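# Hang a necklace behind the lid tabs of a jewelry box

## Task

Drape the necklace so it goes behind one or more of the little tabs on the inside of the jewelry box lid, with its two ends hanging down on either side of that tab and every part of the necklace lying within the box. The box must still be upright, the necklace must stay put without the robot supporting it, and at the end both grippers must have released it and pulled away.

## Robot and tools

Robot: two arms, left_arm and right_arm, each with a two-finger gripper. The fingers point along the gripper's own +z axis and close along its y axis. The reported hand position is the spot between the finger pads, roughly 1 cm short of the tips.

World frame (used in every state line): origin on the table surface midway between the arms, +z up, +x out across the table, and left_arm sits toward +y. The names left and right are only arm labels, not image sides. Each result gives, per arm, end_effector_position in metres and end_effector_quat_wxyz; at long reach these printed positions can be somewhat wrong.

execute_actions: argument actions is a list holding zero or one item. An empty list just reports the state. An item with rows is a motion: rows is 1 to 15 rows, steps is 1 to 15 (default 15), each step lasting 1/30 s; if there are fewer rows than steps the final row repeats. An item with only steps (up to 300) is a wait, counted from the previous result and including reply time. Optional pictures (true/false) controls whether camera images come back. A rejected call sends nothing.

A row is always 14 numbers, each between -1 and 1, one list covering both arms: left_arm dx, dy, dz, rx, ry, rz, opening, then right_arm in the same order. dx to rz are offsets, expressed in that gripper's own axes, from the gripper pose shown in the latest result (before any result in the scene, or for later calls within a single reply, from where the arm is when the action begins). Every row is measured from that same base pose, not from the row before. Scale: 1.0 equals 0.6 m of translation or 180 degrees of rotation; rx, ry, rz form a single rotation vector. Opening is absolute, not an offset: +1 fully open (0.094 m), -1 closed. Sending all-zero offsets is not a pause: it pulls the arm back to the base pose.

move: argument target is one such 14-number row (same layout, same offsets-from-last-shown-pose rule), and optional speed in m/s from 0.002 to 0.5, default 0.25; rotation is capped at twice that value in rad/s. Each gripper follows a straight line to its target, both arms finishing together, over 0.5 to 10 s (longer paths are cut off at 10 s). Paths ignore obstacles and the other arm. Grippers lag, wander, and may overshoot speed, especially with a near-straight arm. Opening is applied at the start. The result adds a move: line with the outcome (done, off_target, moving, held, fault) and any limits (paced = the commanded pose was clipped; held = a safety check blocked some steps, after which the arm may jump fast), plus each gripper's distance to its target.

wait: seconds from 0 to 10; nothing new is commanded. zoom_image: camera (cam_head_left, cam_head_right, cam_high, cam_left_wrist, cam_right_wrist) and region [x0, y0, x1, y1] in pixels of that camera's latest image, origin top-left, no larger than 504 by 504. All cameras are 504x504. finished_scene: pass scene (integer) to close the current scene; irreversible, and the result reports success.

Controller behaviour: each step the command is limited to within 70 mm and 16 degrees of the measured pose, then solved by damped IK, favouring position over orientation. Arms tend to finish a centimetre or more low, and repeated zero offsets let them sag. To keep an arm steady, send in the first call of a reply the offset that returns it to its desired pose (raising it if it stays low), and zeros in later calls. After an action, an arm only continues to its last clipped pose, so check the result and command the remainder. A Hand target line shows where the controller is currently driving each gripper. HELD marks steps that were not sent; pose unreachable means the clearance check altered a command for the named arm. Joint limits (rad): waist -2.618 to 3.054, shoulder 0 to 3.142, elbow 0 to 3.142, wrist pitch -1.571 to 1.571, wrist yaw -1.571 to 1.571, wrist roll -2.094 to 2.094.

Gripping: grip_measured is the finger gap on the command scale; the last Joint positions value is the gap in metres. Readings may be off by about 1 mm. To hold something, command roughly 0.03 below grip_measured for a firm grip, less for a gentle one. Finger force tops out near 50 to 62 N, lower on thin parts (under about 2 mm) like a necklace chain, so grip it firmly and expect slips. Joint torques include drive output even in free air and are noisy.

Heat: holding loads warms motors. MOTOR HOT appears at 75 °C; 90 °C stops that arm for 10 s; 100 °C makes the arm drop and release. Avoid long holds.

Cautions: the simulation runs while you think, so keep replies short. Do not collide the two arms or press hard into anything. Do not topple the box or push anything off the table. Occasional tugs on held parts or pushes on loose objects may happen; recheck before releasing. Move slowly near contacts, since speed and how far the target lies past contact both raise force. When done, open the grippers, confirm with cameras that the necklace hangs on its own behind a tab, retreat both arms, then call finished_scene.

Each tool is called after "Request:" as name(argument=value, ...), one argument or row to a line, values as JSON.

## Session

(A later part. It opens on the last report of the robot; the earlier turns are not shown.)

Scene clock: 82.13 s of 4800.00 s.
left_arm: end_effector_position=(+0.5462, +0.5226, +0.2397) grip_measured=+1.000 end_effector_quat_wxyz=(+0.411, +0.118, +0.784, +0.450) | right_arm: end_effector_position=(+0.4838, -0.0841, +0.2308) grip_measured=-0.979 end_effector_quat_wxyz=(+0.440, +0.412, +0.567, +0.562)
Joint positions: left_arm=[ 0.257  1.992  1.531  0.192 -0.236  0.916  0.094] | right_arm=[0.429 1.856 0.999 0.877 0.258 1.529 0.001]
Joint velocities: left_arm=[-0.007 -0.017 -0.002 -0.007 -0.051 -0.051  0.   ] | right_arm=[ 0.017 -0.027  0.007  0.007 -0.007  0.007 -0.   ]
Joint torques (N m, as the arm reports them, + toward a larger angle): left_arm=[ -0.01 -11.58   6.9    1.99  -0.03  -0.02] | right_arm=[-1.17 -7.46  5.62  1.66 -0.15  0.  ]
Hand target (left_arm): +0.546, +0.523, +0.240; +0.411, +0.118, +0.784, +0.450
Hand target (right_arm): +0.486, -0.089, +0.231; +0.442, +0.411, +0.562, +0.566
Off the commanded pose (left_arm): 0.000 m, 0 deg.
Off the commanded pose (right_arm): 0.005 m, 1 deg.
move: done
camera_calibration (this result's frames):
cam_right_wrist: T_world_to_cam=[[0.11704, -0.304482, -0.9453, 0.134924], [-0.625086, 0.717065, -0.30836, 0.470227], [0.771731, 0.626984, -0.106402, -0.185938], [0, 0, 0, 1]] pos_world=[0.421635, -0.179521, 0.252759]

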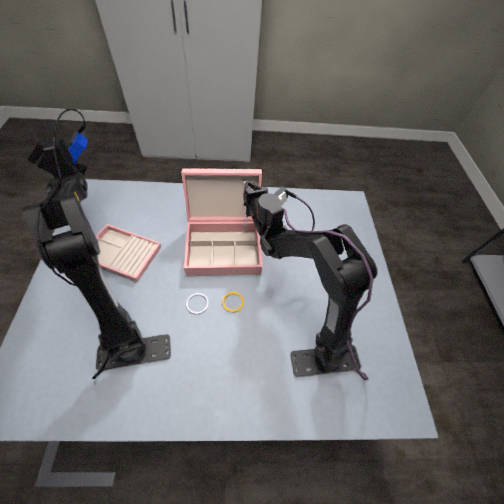

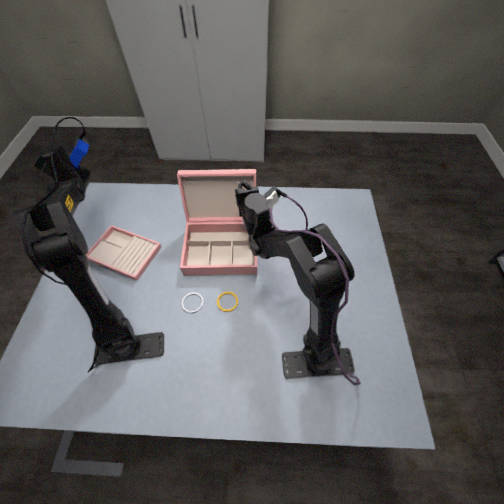

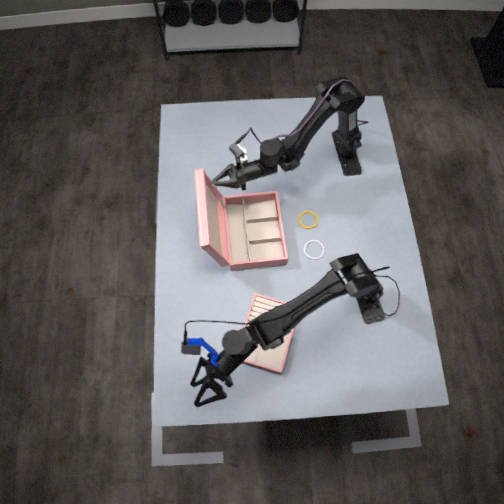

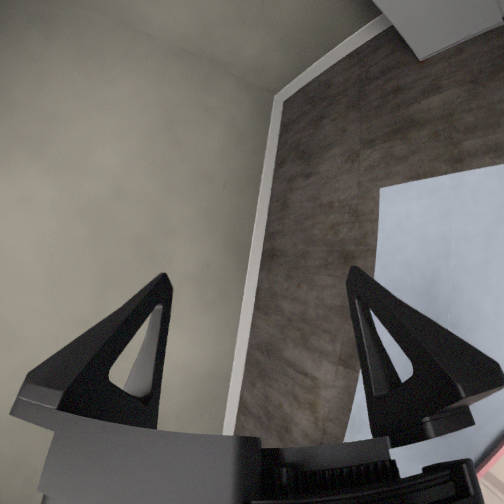

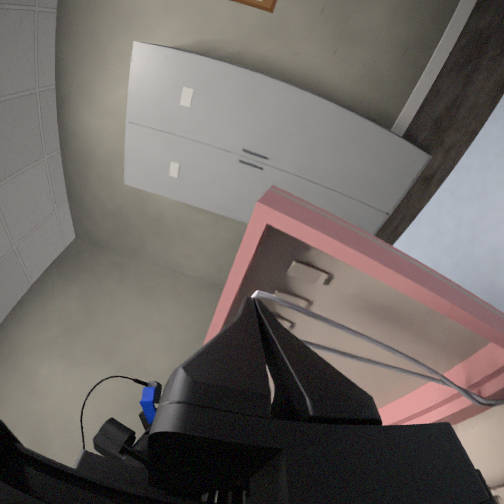

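Request:
move(
  target=[0,0,0,0,0,0,1,0,0.004,0.025,0,0,0,-1],
  speed=0.015,
)

Request:
zoom_image(
  camera="cam_right_wrist",
  region=[170, 180, 370, 380],
)

Scene clock: 86.07 s of 4800.00 s.
left_arm: end_effector_position=(+0.5462, +0.5226, +0.2397) grip_measured=+1.000 end_effector_quat_wxyz=(+0.411, +0.118, +0.784, +0.450) | right_arm: end_effector_position=(+0.4915, -0.0796, +0.2261) grip_measured=-0.979 end_effector_quat_wxyz=(+0.439, +0.413, +0.571, +0.558)
Joint positions: left_arm=[ 0.257  1.992  1.531  0.192 -0.236  0.916  0.094] | right_arm=[0.429 1.889 1.036 0.86  0.258 1.529 0.001]
Joint velocities: left_arm=[-0.007 -0.007 -0.012 -0.022  0.037 -0.037  0.   ] | right_arm=[-0.022 -0.007  0.007 -0.051 -0.022 -0.051  0.   ]
Joint torques (N m, as the arm reports them, + toward a larger angle): left_arm=[  0.02 -11.54   6.86   2.    -0.03  -0.01] | right_arm=[-0.81 -7.59  8.27  1.37 -0.11 -0.01]
Hand target (left_arm): +0.546, +0.523, +0.240; +0.411, +0.118, +0.784, +0.450
Hand target (right_arm): +0.498, -0.080, +0.233; +0.440, +0.412, +0.567, +0.562
Off the commanded pose (left_arm): 0.000 m, 0 deg.
Off the commanded pose (right_arm): 0.010 m, 1 deg.
move: done
camera_calibration (this result's frames):
cam_right_wrist: T_world_to_cam=[[0.106812, -0.310555, -0.944535, 0.13528], [-0.628412, 0.71509, -0.306179, 0.47127], [0.770513, 0.626261, -0.118776, -0.191879], [0, 0, 0, 1]] pos_world=[0.429547, -0.174822, 0.249279]

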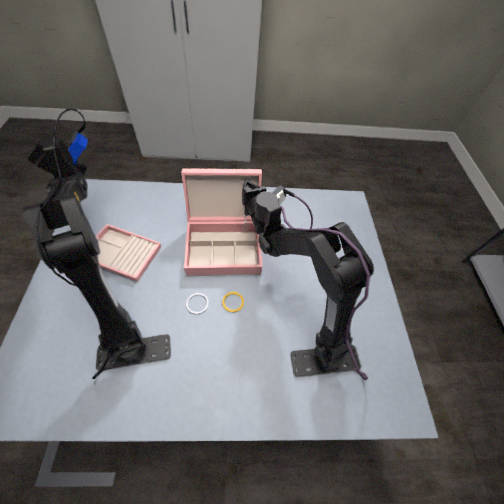

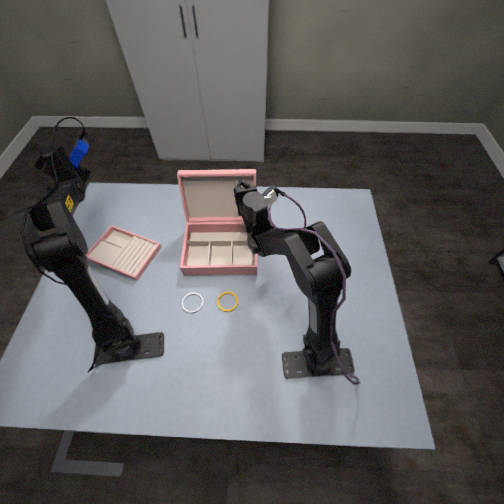

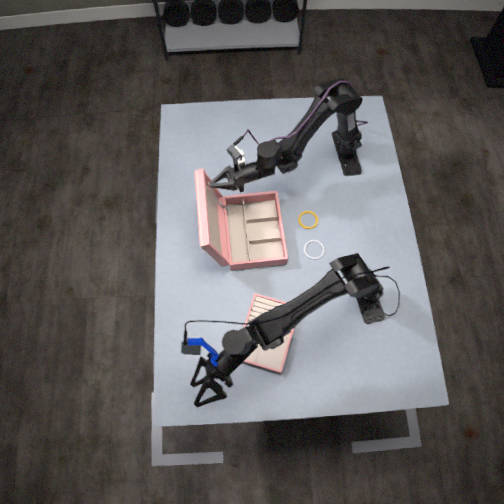

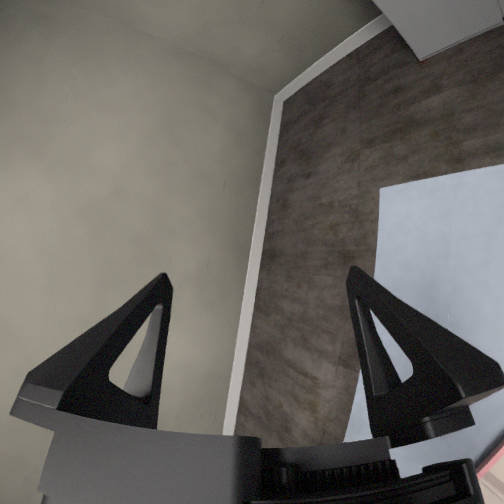

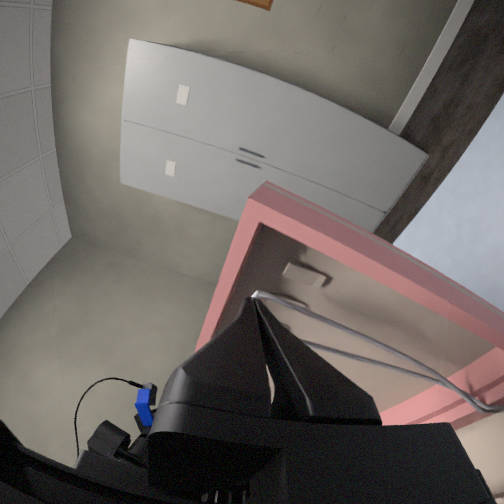

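Region (170, 180, 370, 380) of cam_right_wrist's 504x504 image, scaled by 2.520, with more detail than that image has.

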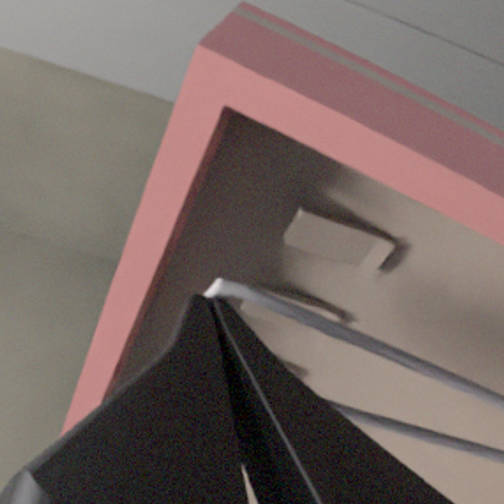

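Request:
move(
  target=[0,0,0,0,0,0,1,0,0.015,0.025,0,0,0,-1],
  speed=0.015,
)

Request:
zoom_image(
  camera="cam_right_wrist",
  region=[170, 180, 370, 380],
)

Scene clock: 89.13 s of 4800.00 s.
left_arm: end_effector_position=(+0.5462, +0.5226, +0.2397) grip_measured=+1.000 end_effector_quat_wxyz=(+0.411, +0.118, +0.784, +0.450) | right_arm: end_effector_position=(+0.4992, -0.0750, +0.2286) grip_measured=-0.979 end_effector_quat_wxyz=(+0.437, +0.414, +0.574, +0.555)
Joint positions: left_arm=[ 0.257  1.992  1.531  0.192 -0.236  0.916  0.094] | right_arm=[0.429 1.907 1.085 0.82  0.258 1.529 0.001]
Joint velocities: left_arm=[-0.012 -0.017  0.002  0.066 -0.051 -0.022  0.   ] | right_arm=[ 0.012 -0.012 -0.012 -0.037  0.022 -0.007  0.   ]
Joint torques (N m, as the arm reports them, + toward a larger angle): left_arm=[  0.   -11.6    6.9    2.    -0.04  -0.02] | right_arm=[-0.73 -7.75  8.38  1.39 -0.1   0.  ]
Hand target (left_arm): +0.546, +0.523, +0.240; +0.411, +0.118, +0.784, +0.450
Hand target (right_arm): +0.505, -0.075, +0.235; +0.439, +0.413, +0.571, +0.558
Off the commanded pose (left_arm): 0.000 m, 0 deg.
Off the commanded pose (right_arm): 0.009 m, 1 deg.
move: done
camera_calibration (this result's frames):
cam_right_wrist: T_world_to_cam=[[0.0990696, -0.315153, -0.943856, 0.141676], [-0.630916, 0.713603, -0.304494, 0.474383], [0.7695, 0.625659, -0.128139, -0.197777], [0, 0, 0, 1]] pos_world=[0.437449, -0.17013, 0.252826]

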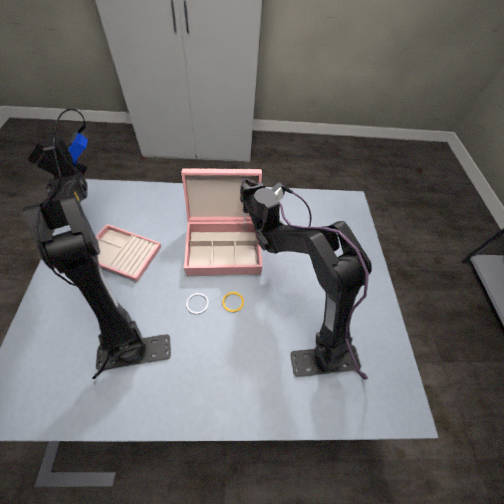

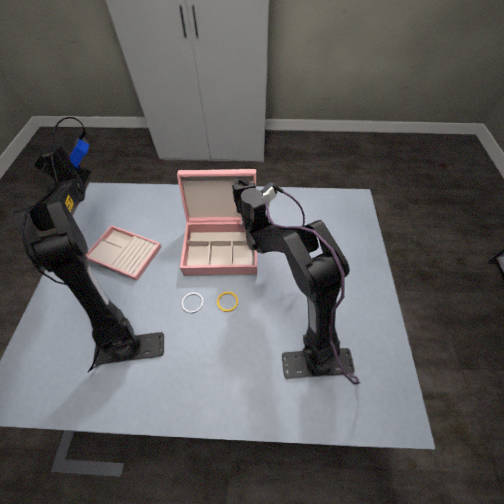

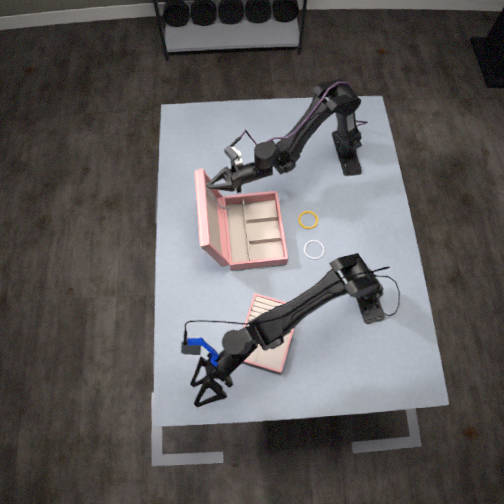

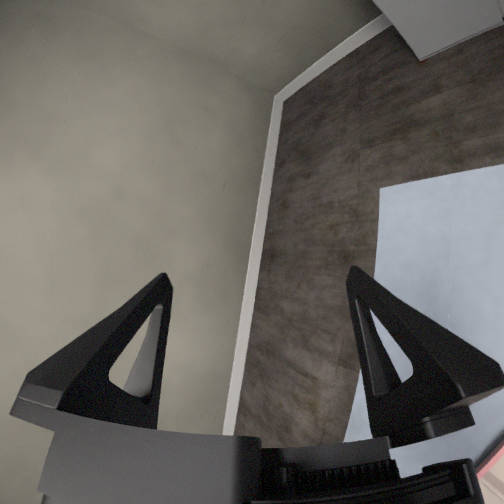

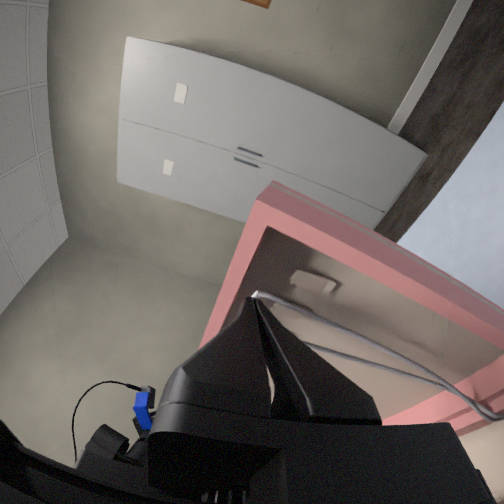

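Region (170, 180, 370, 380) of cam_right_wrist's 504x504 image, scaled by 2.520, with more detail than that image has.

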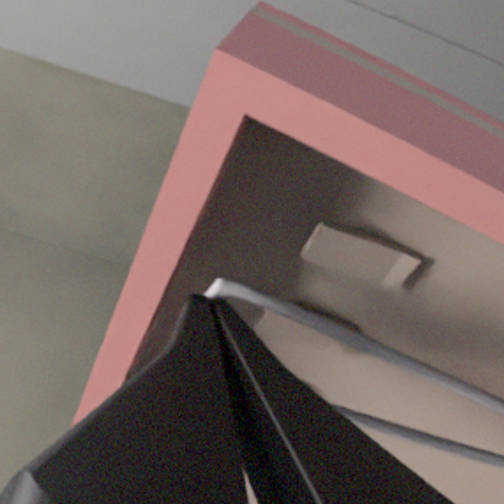

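Request:
move(
  target=[0,0,0,0,0,0,1,-0.012,0.01,0.027,0,0,0,-1],
  speed=0.015,
)

Request:
zoom_image(
  camera="cam_right_wrist",
  region=[170, 180, 370, 380],
)

Scene clock: 92.10 s of 4800.00 s.
left_arm: end_effector_position=(+0.5462, +0.5226, +0.2397) grip_measured=+1.000 end_effector_quat_wxyz=(+0.411, +0.118, +0.784, +0.450) | right_arm: end_effector_position=(+0.5098, -0.0762, +0.2277) grip_measured=-0.979 end_effector_quat_wxyz=(+0.436, +0.416, +0.577, +0.551)
Joint positions: left_arm=[ 0.257  1.992  1.531  0.192 -0.236  0.916  0.094] | right_arm=[0.413 1.932 1.128 0.79  0.244 1.529 0.001]
Joint velocities: left_arm=[-0.007 -0.017  0.007 -0.095  0.081  0.051  0.   ] | right_arm=[-0.022  0.032 -0.002 -0.051 -0.007 -0.037 -0.001]
Joint torques (N m, as the arm reports them, + toward a larger angle): left_arm=[  0.01 -11.6    6.9    2.    -0.04  -0.01] | right_arm=[-1.02 -8.07  8.42  1.39 -0.13  0.  ]
Hand target (left_arm): +0.546, +0.523, +0.240; +0.411, +0.118, +0.784, +0.450
Hand target (right_arm): +0.516, -0.077, +0.235; +0.437, +0.414, +0.574, +0.555
Off the commanded pose (left_arm): 0.000 m, 0 deg.
Off the commanded pose (right_arm): 0.010 m, 1 deg.
move: done
camera_calibration (this result's frames):
cam_right_wrist: T_world_to_cam=[[0.0895165, -0.320465, -0.943021, 0.143634], [-0.632743, 0.712905, -0.302329, 0.48205], [0.76917, 0.623754, -0.138955, -0.202797], [0, 0, 0, 1]] pos_world=[0.448141, -0.171131, 0.253008]

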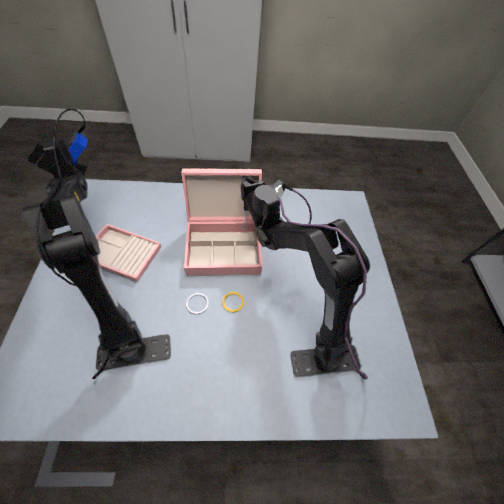

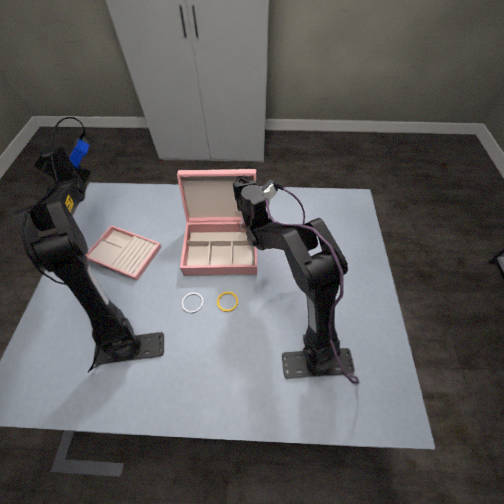

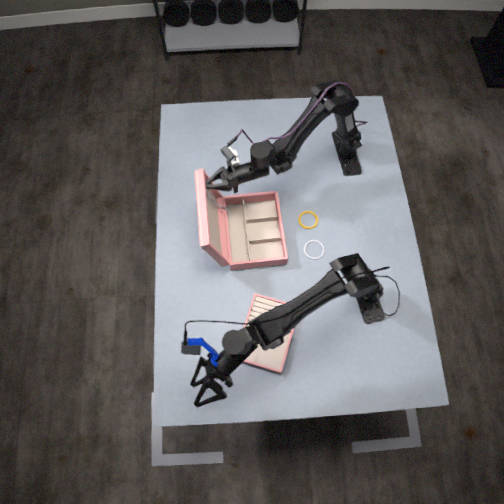

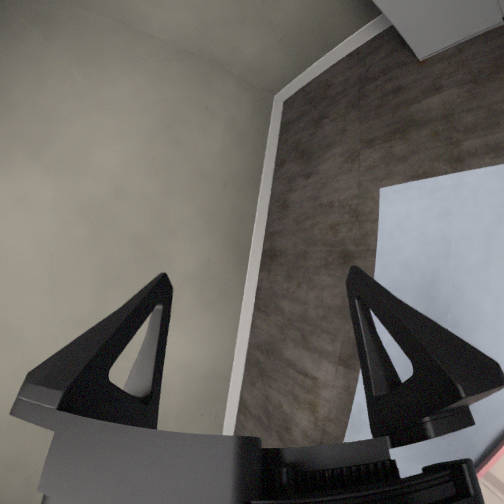

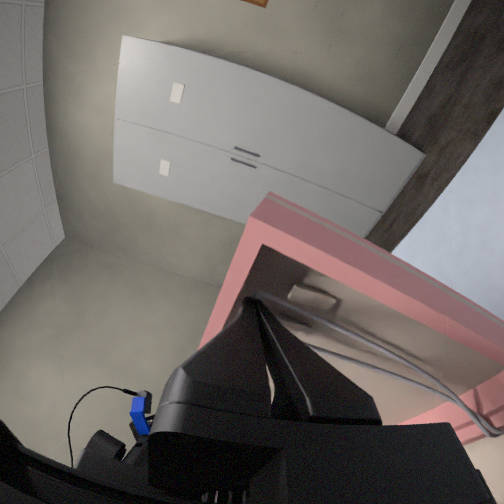

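Region (170, 180, 370, 380) of cam_right_wrist's 504x504 image, scaled by 2.520, with more detail than that image has.

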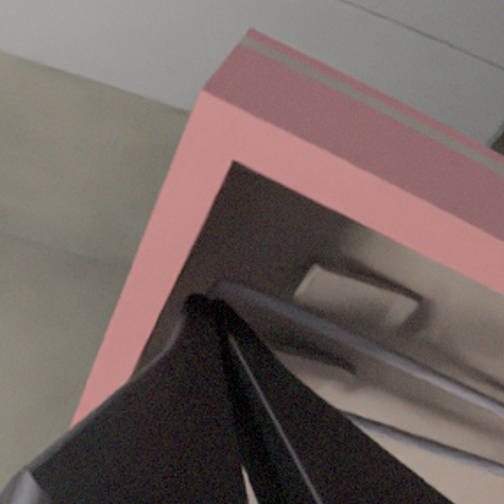

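Now under the rim. A bit further.

Request:
move(
  target=[0,0,0,0,0,0,1,-0.005,0.009,0.027,0,0,0,-1],
  speed=0.012,
)

Request:
zoom_image(
  camera="cam_right_wrist",
  region=[170, 180, 370, 380],
)

Scene clock: 95.53 s of 4800.00 s.
left_arm: end_effector_position=(+0.5462, +0.5226, +0.2397) grip_measured=+1.000 end_effector_quat_wxyz=(+0.411, +0.118, +0.784, +0.450) | right_arm: end_effector_position=(+0.5178, -0.0710, +0.2253) grip_measured=-0.979 end_effector_quat_wxyz=(+0.433, +0.417, +0.582, +0.548)
Joint positions: left_arm=[ 0.257  1.992  1.531  0.192 -0.236  0.916  0.094] | right_arm=[0.413 1.961 1.174 0.762 0.24  1.529 0.001]
Joint velocities: left_arm=[ 0.002 -0.017 -0.002 -0.007 -0.051  0.022  0.   ] | right_arm=[ 0.017  0.007 -0.017 -0.081 -0.066  0.022  0.   ]
Joint torques (N m, as the arm reports them, + toward a larger angle): left_arm=[ -0.02 -11.61   6.88   1.99  -0.04  -0.02] | right_arm=[-1.34 -8.23  8.54  1.35 -0.14  0.  ]
Hand target (left_arm): +0.546, +0.523, +0.240; +0.411, +0.118, +0.784, +0.450
Hand target (right_arm): +0.526, -0.075, +0.233; +0.436, +0.416, +0.577, +0.551
Off the commanded pose (left_arm): 0.000 m, 0 deg.
Off the commanded pose (right_arm): 0.012 m, 1 deg.
move: off_target (right_arm)
camera_calibration (this result's frames):
cam_right_wrist: T_world_to_cam=[[0.0806111, -0.325838, -0.941983, 0.146315], [-0.638383, 0.708914, -0.299848, 0.484695], [0.765486, 0.625517, -0.150863, -0.207821], [0, 0, 0, 1]] pos_world=[0.45671, -0.165937, 0.251809]

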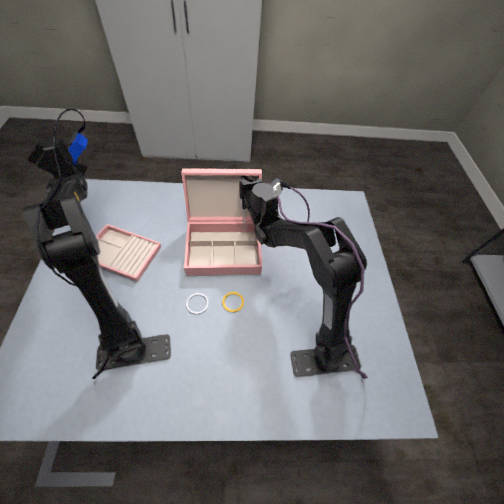

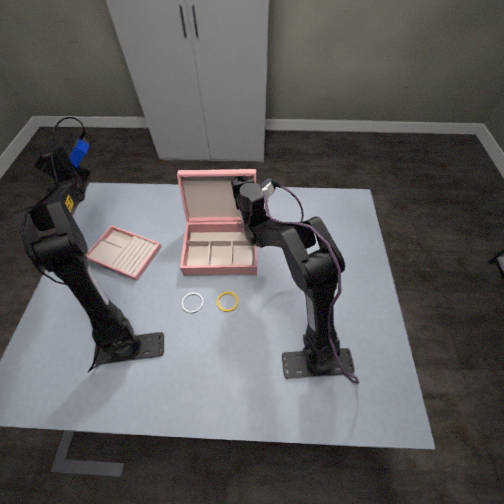

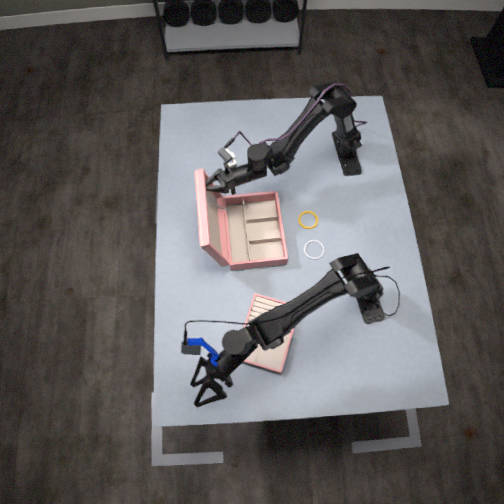

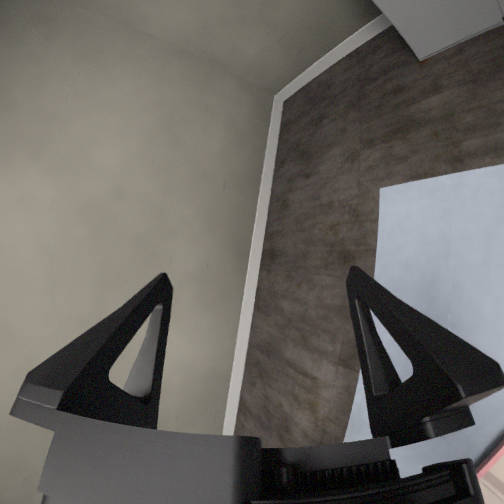

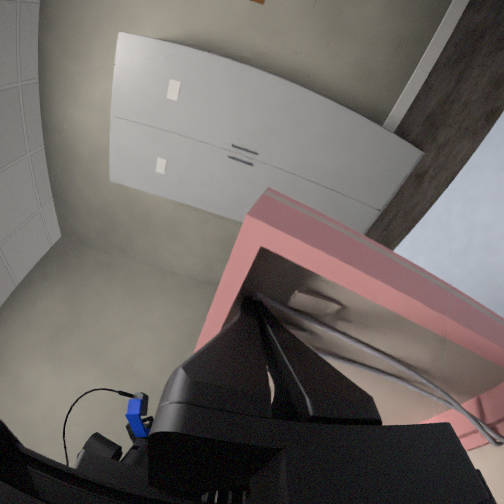

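Region (170, 180, 370, 380) of cam_right_wrist's 504x504 image, scaled by 2.520, with more detail than that image has.

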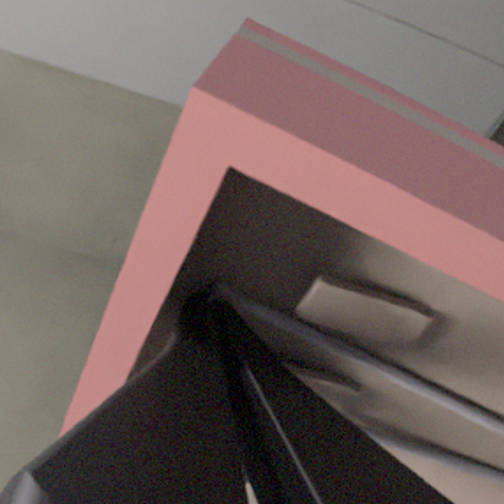

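Request:
execute_actions(
  actions=[
    {"rows":[[0,0,0,0,0,0,1,0,0.008,0.005,0,0,0,-0.9]]},
  ],
)

Request:
zoom_image(
  camera="cam_right_wrist",
  region=[170, 180, 370, 380],
)

Scene clock: 98.00 s of 4800.00 s.
left_arm: end_effector_position=(+0.5462, +0.5226, +0.2397) grip_measured=+1.000 end_effector_quat_wxyz=(+0.411, +0.118, +0.784, +0.450) | right_arm: end_effector_position=(+0.5178, -0.0710, +0.2250) grip_measured=-0.902 end_effector_quat_wxyz=(+0.433, +0.417, +0.582, +0.547)
Joint positions: left_arm=[ 0.257  1.992  1.531  0.192 -0.236  0.916  0.094] | right_arm=[0.413 1.961 1.174 0.76  0.24  1.529 0.005]
Joint velocities: left_arm=[ 0.012 -0.002  0.007 -0.022 -0.095  0.022  0.   ] | right_arm=[ 0.007 -0.012  0.002 -0.007 -0.007 -0.007  0.   ]
Joint torques (N m, as the arm reports them, + toward a larger angle): left_arm=[ -0.01 -11.58   6.89   2.    -0.04  -0.01] | right_arm=[-0.09 -8.85  7.85  1.31 -0.03  0.  ]
Hand target (left_arm): +0.546, +0.523, +0.240; +0.411, +0.118, +0.784, +0.450
Hand target (right_arm): +0.521, -0.070, +0.230; +0.433, +0.417, +0.582, +0.548
Off the commanded pose (left_arm): 0.000 m, 0 deg.
Off the commanded pose (right_arm): 0.006 m, 0 deg.
Steps of this call (steps 1 to 59: nothing new was sent; steps 60 to 74: all 15 steps of this action). Readings (end_effector_position):
60: left_arm (+0.5462, +0.5226, +0.2397) | right_arm (+0.5178, -0.0710, +0.2251)
61: left_arm (+0.5462, +0.5226, +0.2397) | right_arm (+0.5178, -0.0710, +0.2250)
63: left_arm (+0.5462, +0.5226, +0.2397) | right_arm (+0.5178, -0.0710, +0.2250)
67: left_arm (+0.5462, +0.5226, +0.2397) | right_arm (+0.5178, -0.0710, +0.2250)
74: the state above
camera_calibration (this result's frames):
cam_right_wrist: T_world_to_cam=[[0.0796757, -0.326373, -0.941877, 0.146474], [-0.638681, 0.708743, -0.299617, 0.4847], [0.765336, 0.625431, -0.151979, -0.207533], [0, 0, 0, 1]] pos_world=[0.45673, -0.165925, 0.251645]

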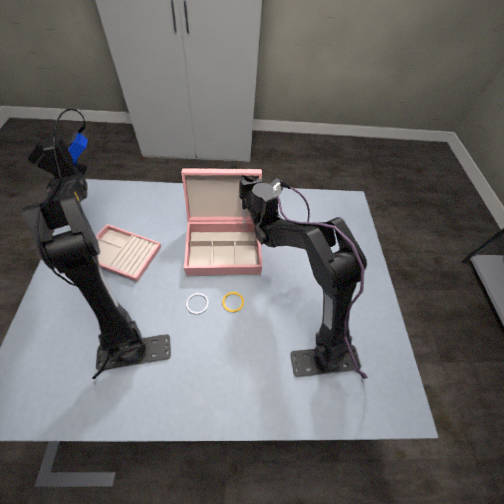

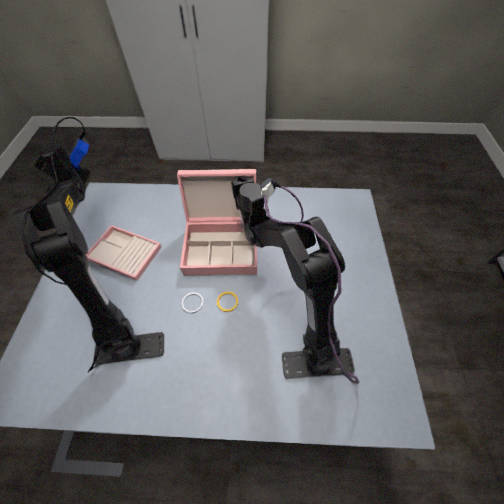

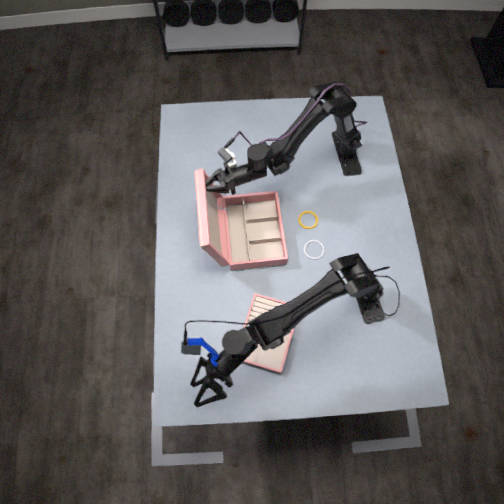

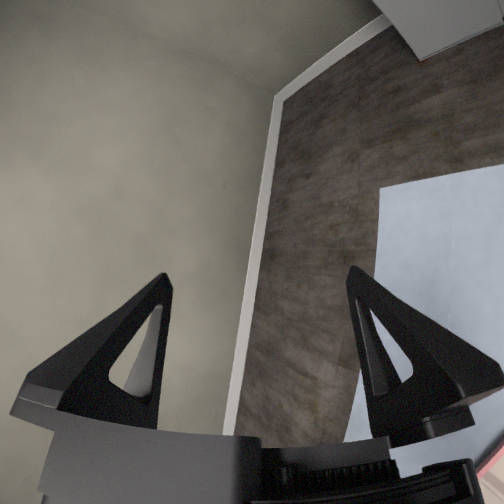

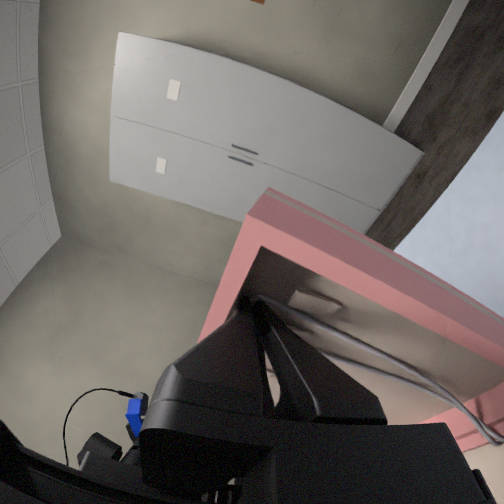

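Region (170, 180, 370, 380) of cam_right_wrist's 504x504 image, scaled by 2.520, with more detail than that image has.

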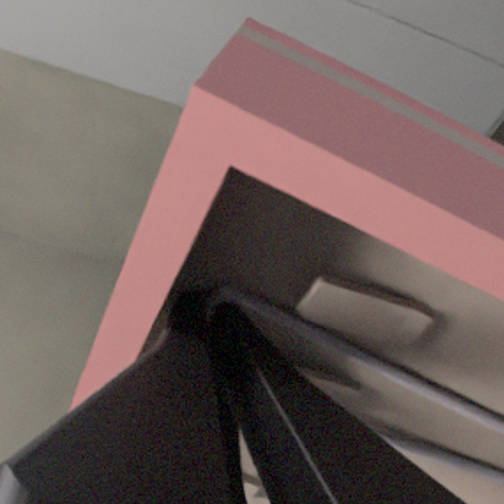

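Request:
move(
  target=[0,0,0,0,0,0,1,0,0,-0.1,0.03,0,0,-0.9],
  speed=0.2,
)

Request:
zoom_image(
  camera="cam_right_wrist",
  region=[170, 160, 470, 460],
)

Scene clock: 100.80 s of 4800.00 s.
left_arm: end_effector_position=(+0.5462, +0.5226, +0.2397) grip_measured=+1.000 end_effector_quat_wxyz=(+0.411, +0.118, +0.784, +0.450) | right_arm: end_effector_position=(+0.4664, -0.0876, +0.2238) grip_measured=-0.902 end_effector_quat_wxyz=(+0.413, +0.434, +0.609, +0.520)
Joint positions: left_arm=[ 0.257  1.992  1.531  0.192 -0.236  0.916  0.094] | right_arm=[0.443 1.746 0.987 0.637 0.269 1.552 0.005]
Joint velocities: left_arm=[-0.007 -0.007 -0.007  0.022 -0.007  0.022  0.   ] | right_arm=[ 0.002 -0.007 -0.017 -0.051 -0.051  0.022 -0.001]
Joint torques (N m, as the arm reports them, + toward a larger angle): left_arm=[  0.   -11.63   6.92   2.01  -0.03  -0.01] | right_arm=[ 0.83 -9.21  5.51  1.35  0.16  0.03]
Hand target (left_arm): +0.546, +0.523, +0.240; +0.411, +0.118, +0.784, +0.450
Hand target (right_arm): +0.461, -0.088, +0.227; +0.413, +0.436, +0.607, +0.519
Off the commanded pose (left_arm): 0.000 m, 0 deg.
Off the commanded pose (right_arm): 0.007 m, 0 deg.
move: done
camera_calibration (this result's frames):
cam_right_wrist: T_world_to_cam=[[-0.0023566, -0.353698, -0.935357, 0.178436], [-0.663541, 0.700331, -0.263153, 0.466011], [0.748136, 0.620027, -0.236344, -0.131581], [0, 0, 0, 1]] pos_world=[0.408078, -0.181666, 0.258435]

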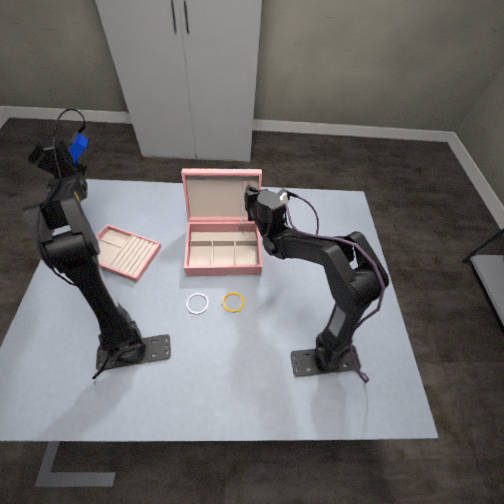

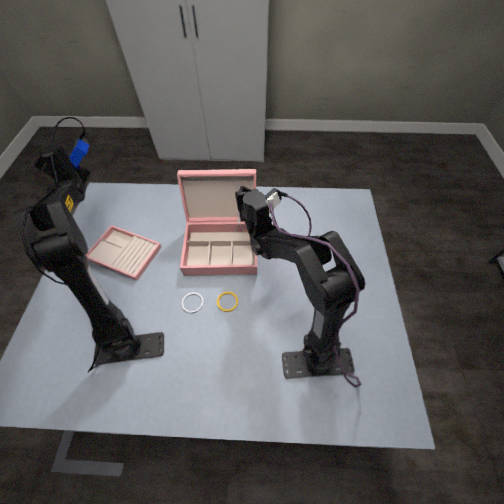

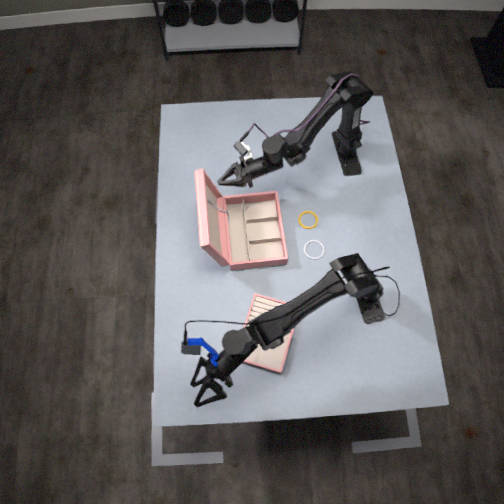

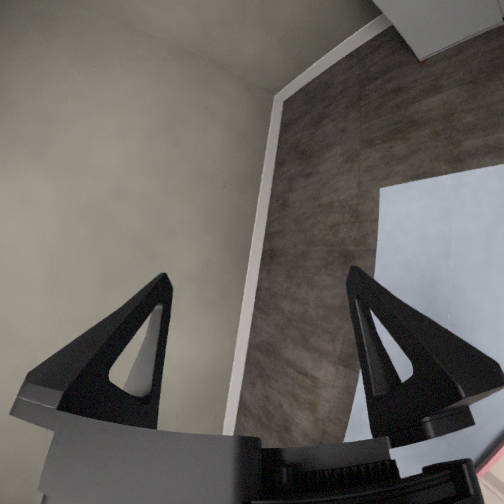

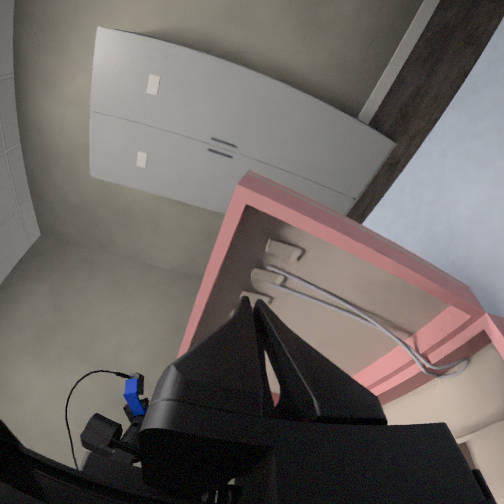

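Region (170, 160, 470, 460) of cam_right_wrist's 504x504 image, scaled by 1.680, with more detail than that image has.

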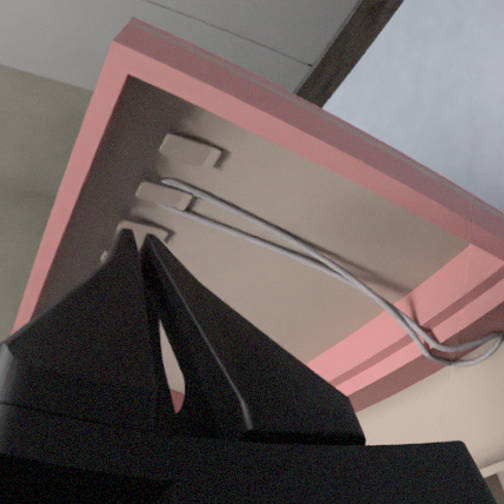

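Hooked. Move clear.

Request:
move(
  target=[0,0,0,0,0,0,1,-0.15,0,-0.25,0,0,0,-0.9],
)

Request:
zoom_image(
  camera="cam_right_wrist",
  region=[170, 160, 470, 460],
)

Scene clock: 107.00 s of 4800.00 s.
left_arm: end_effector_position=(+0.5462, +0.5226, +0.2397) grip_measured=+1.000 end_effector_quat_wxyz=(+0.411, +0.118, +0.784, +0.450) | right_arm: end_effector_position=(+0.3523, -0.2141, +0.2444) grip_measured=-0.902 end_effector_quat_wxyz=(+0.408, +0.440, +0.607, +0.520)
Joint positions: left_arm=[ 0.257  1.992  1.531  0.192 -0.236  0.916  0.094] | right_arm=[0.198 1.035 0.513 0.396 0.027 1.536 0.005]
Joint velocities: left_arm=[-0.017  0.002  0.002  0.081 -0.051 -0.037  0.   ] | right_arm=[ 0.012  0.002  0.002 -0.007 -0.051 -0.051 -0.   ]
Joint torques (N m, as the arm reports them, + toward a larger angle): left_arm=[  0.04 -11.62   6.91   2.    -0.04  -0.01] | right_arm=[-0.99 -3.88  6.71  1.4  -0.13 -0.14]
Hand target (left_arm): +0.546, +0.523, +0.240; +0.411, +0.118, +0.784, +0.450
Hand target (right_arm): +0.350, -0.217, +0.248; +0.413, +0.434, +0.609, +0.520
Off the commanded pose (left_arm): 0.000 m, 0 deg.
Off the commanded pose (right_arm): 0.004 m, 1 deg.
After step 120, 0.73 s passed at rest.
move: done
camera_calibration (this result's frames):
cam_right_wrist: T_world_to_cam=[[-0.0136063, -0.343352, -0.939108, 0.159742], [-0.664222, 0.705134, -0.248184, 0.481953], [0.747412, 0.620399, -0.237656, 0.0377141], [0, 0, 0, 1]] pos_world=[0.294109, -0.308392, 0.278591]

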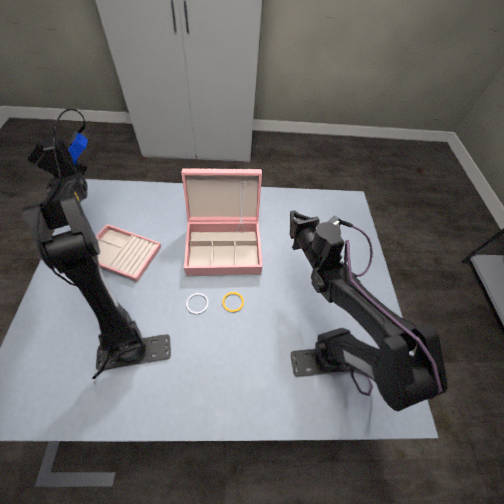

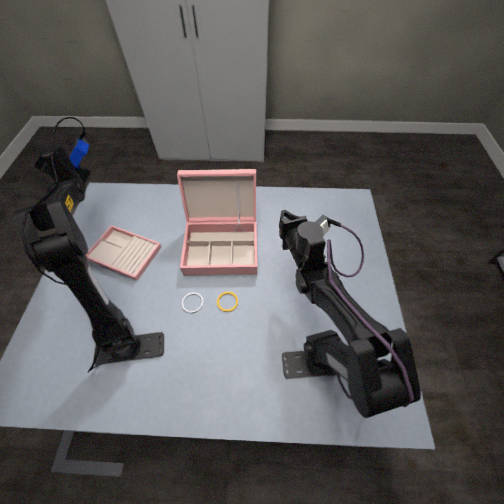

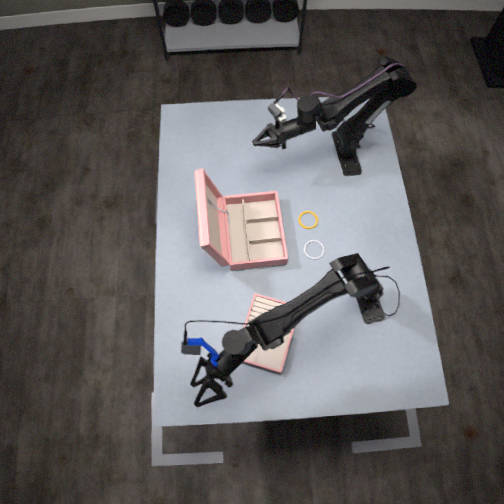

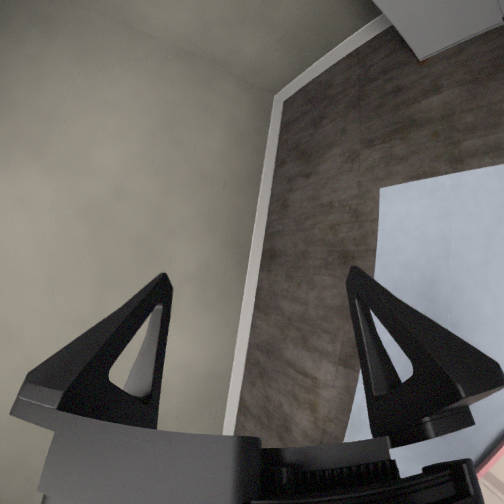

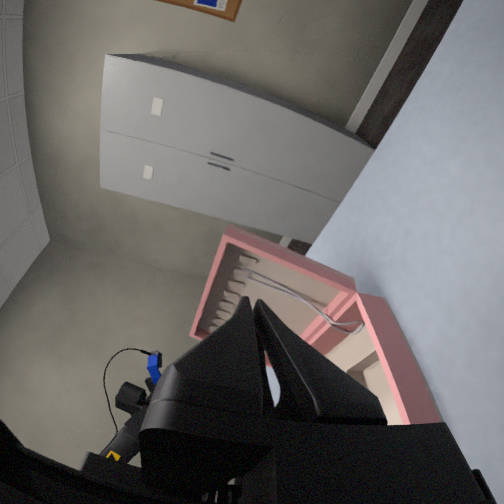

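Region (170, 160, 470, 460) of cam_right_wrist's 504x504 image, scaled by 1.680, with more detail than that image has.

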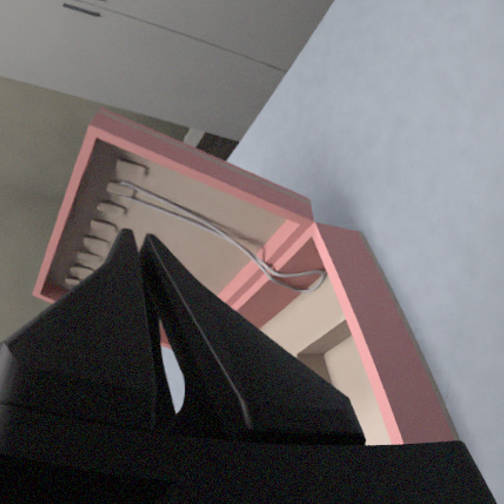

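Request:
finished_scene(
  scene=1,
)

The scene is finished: the task was done.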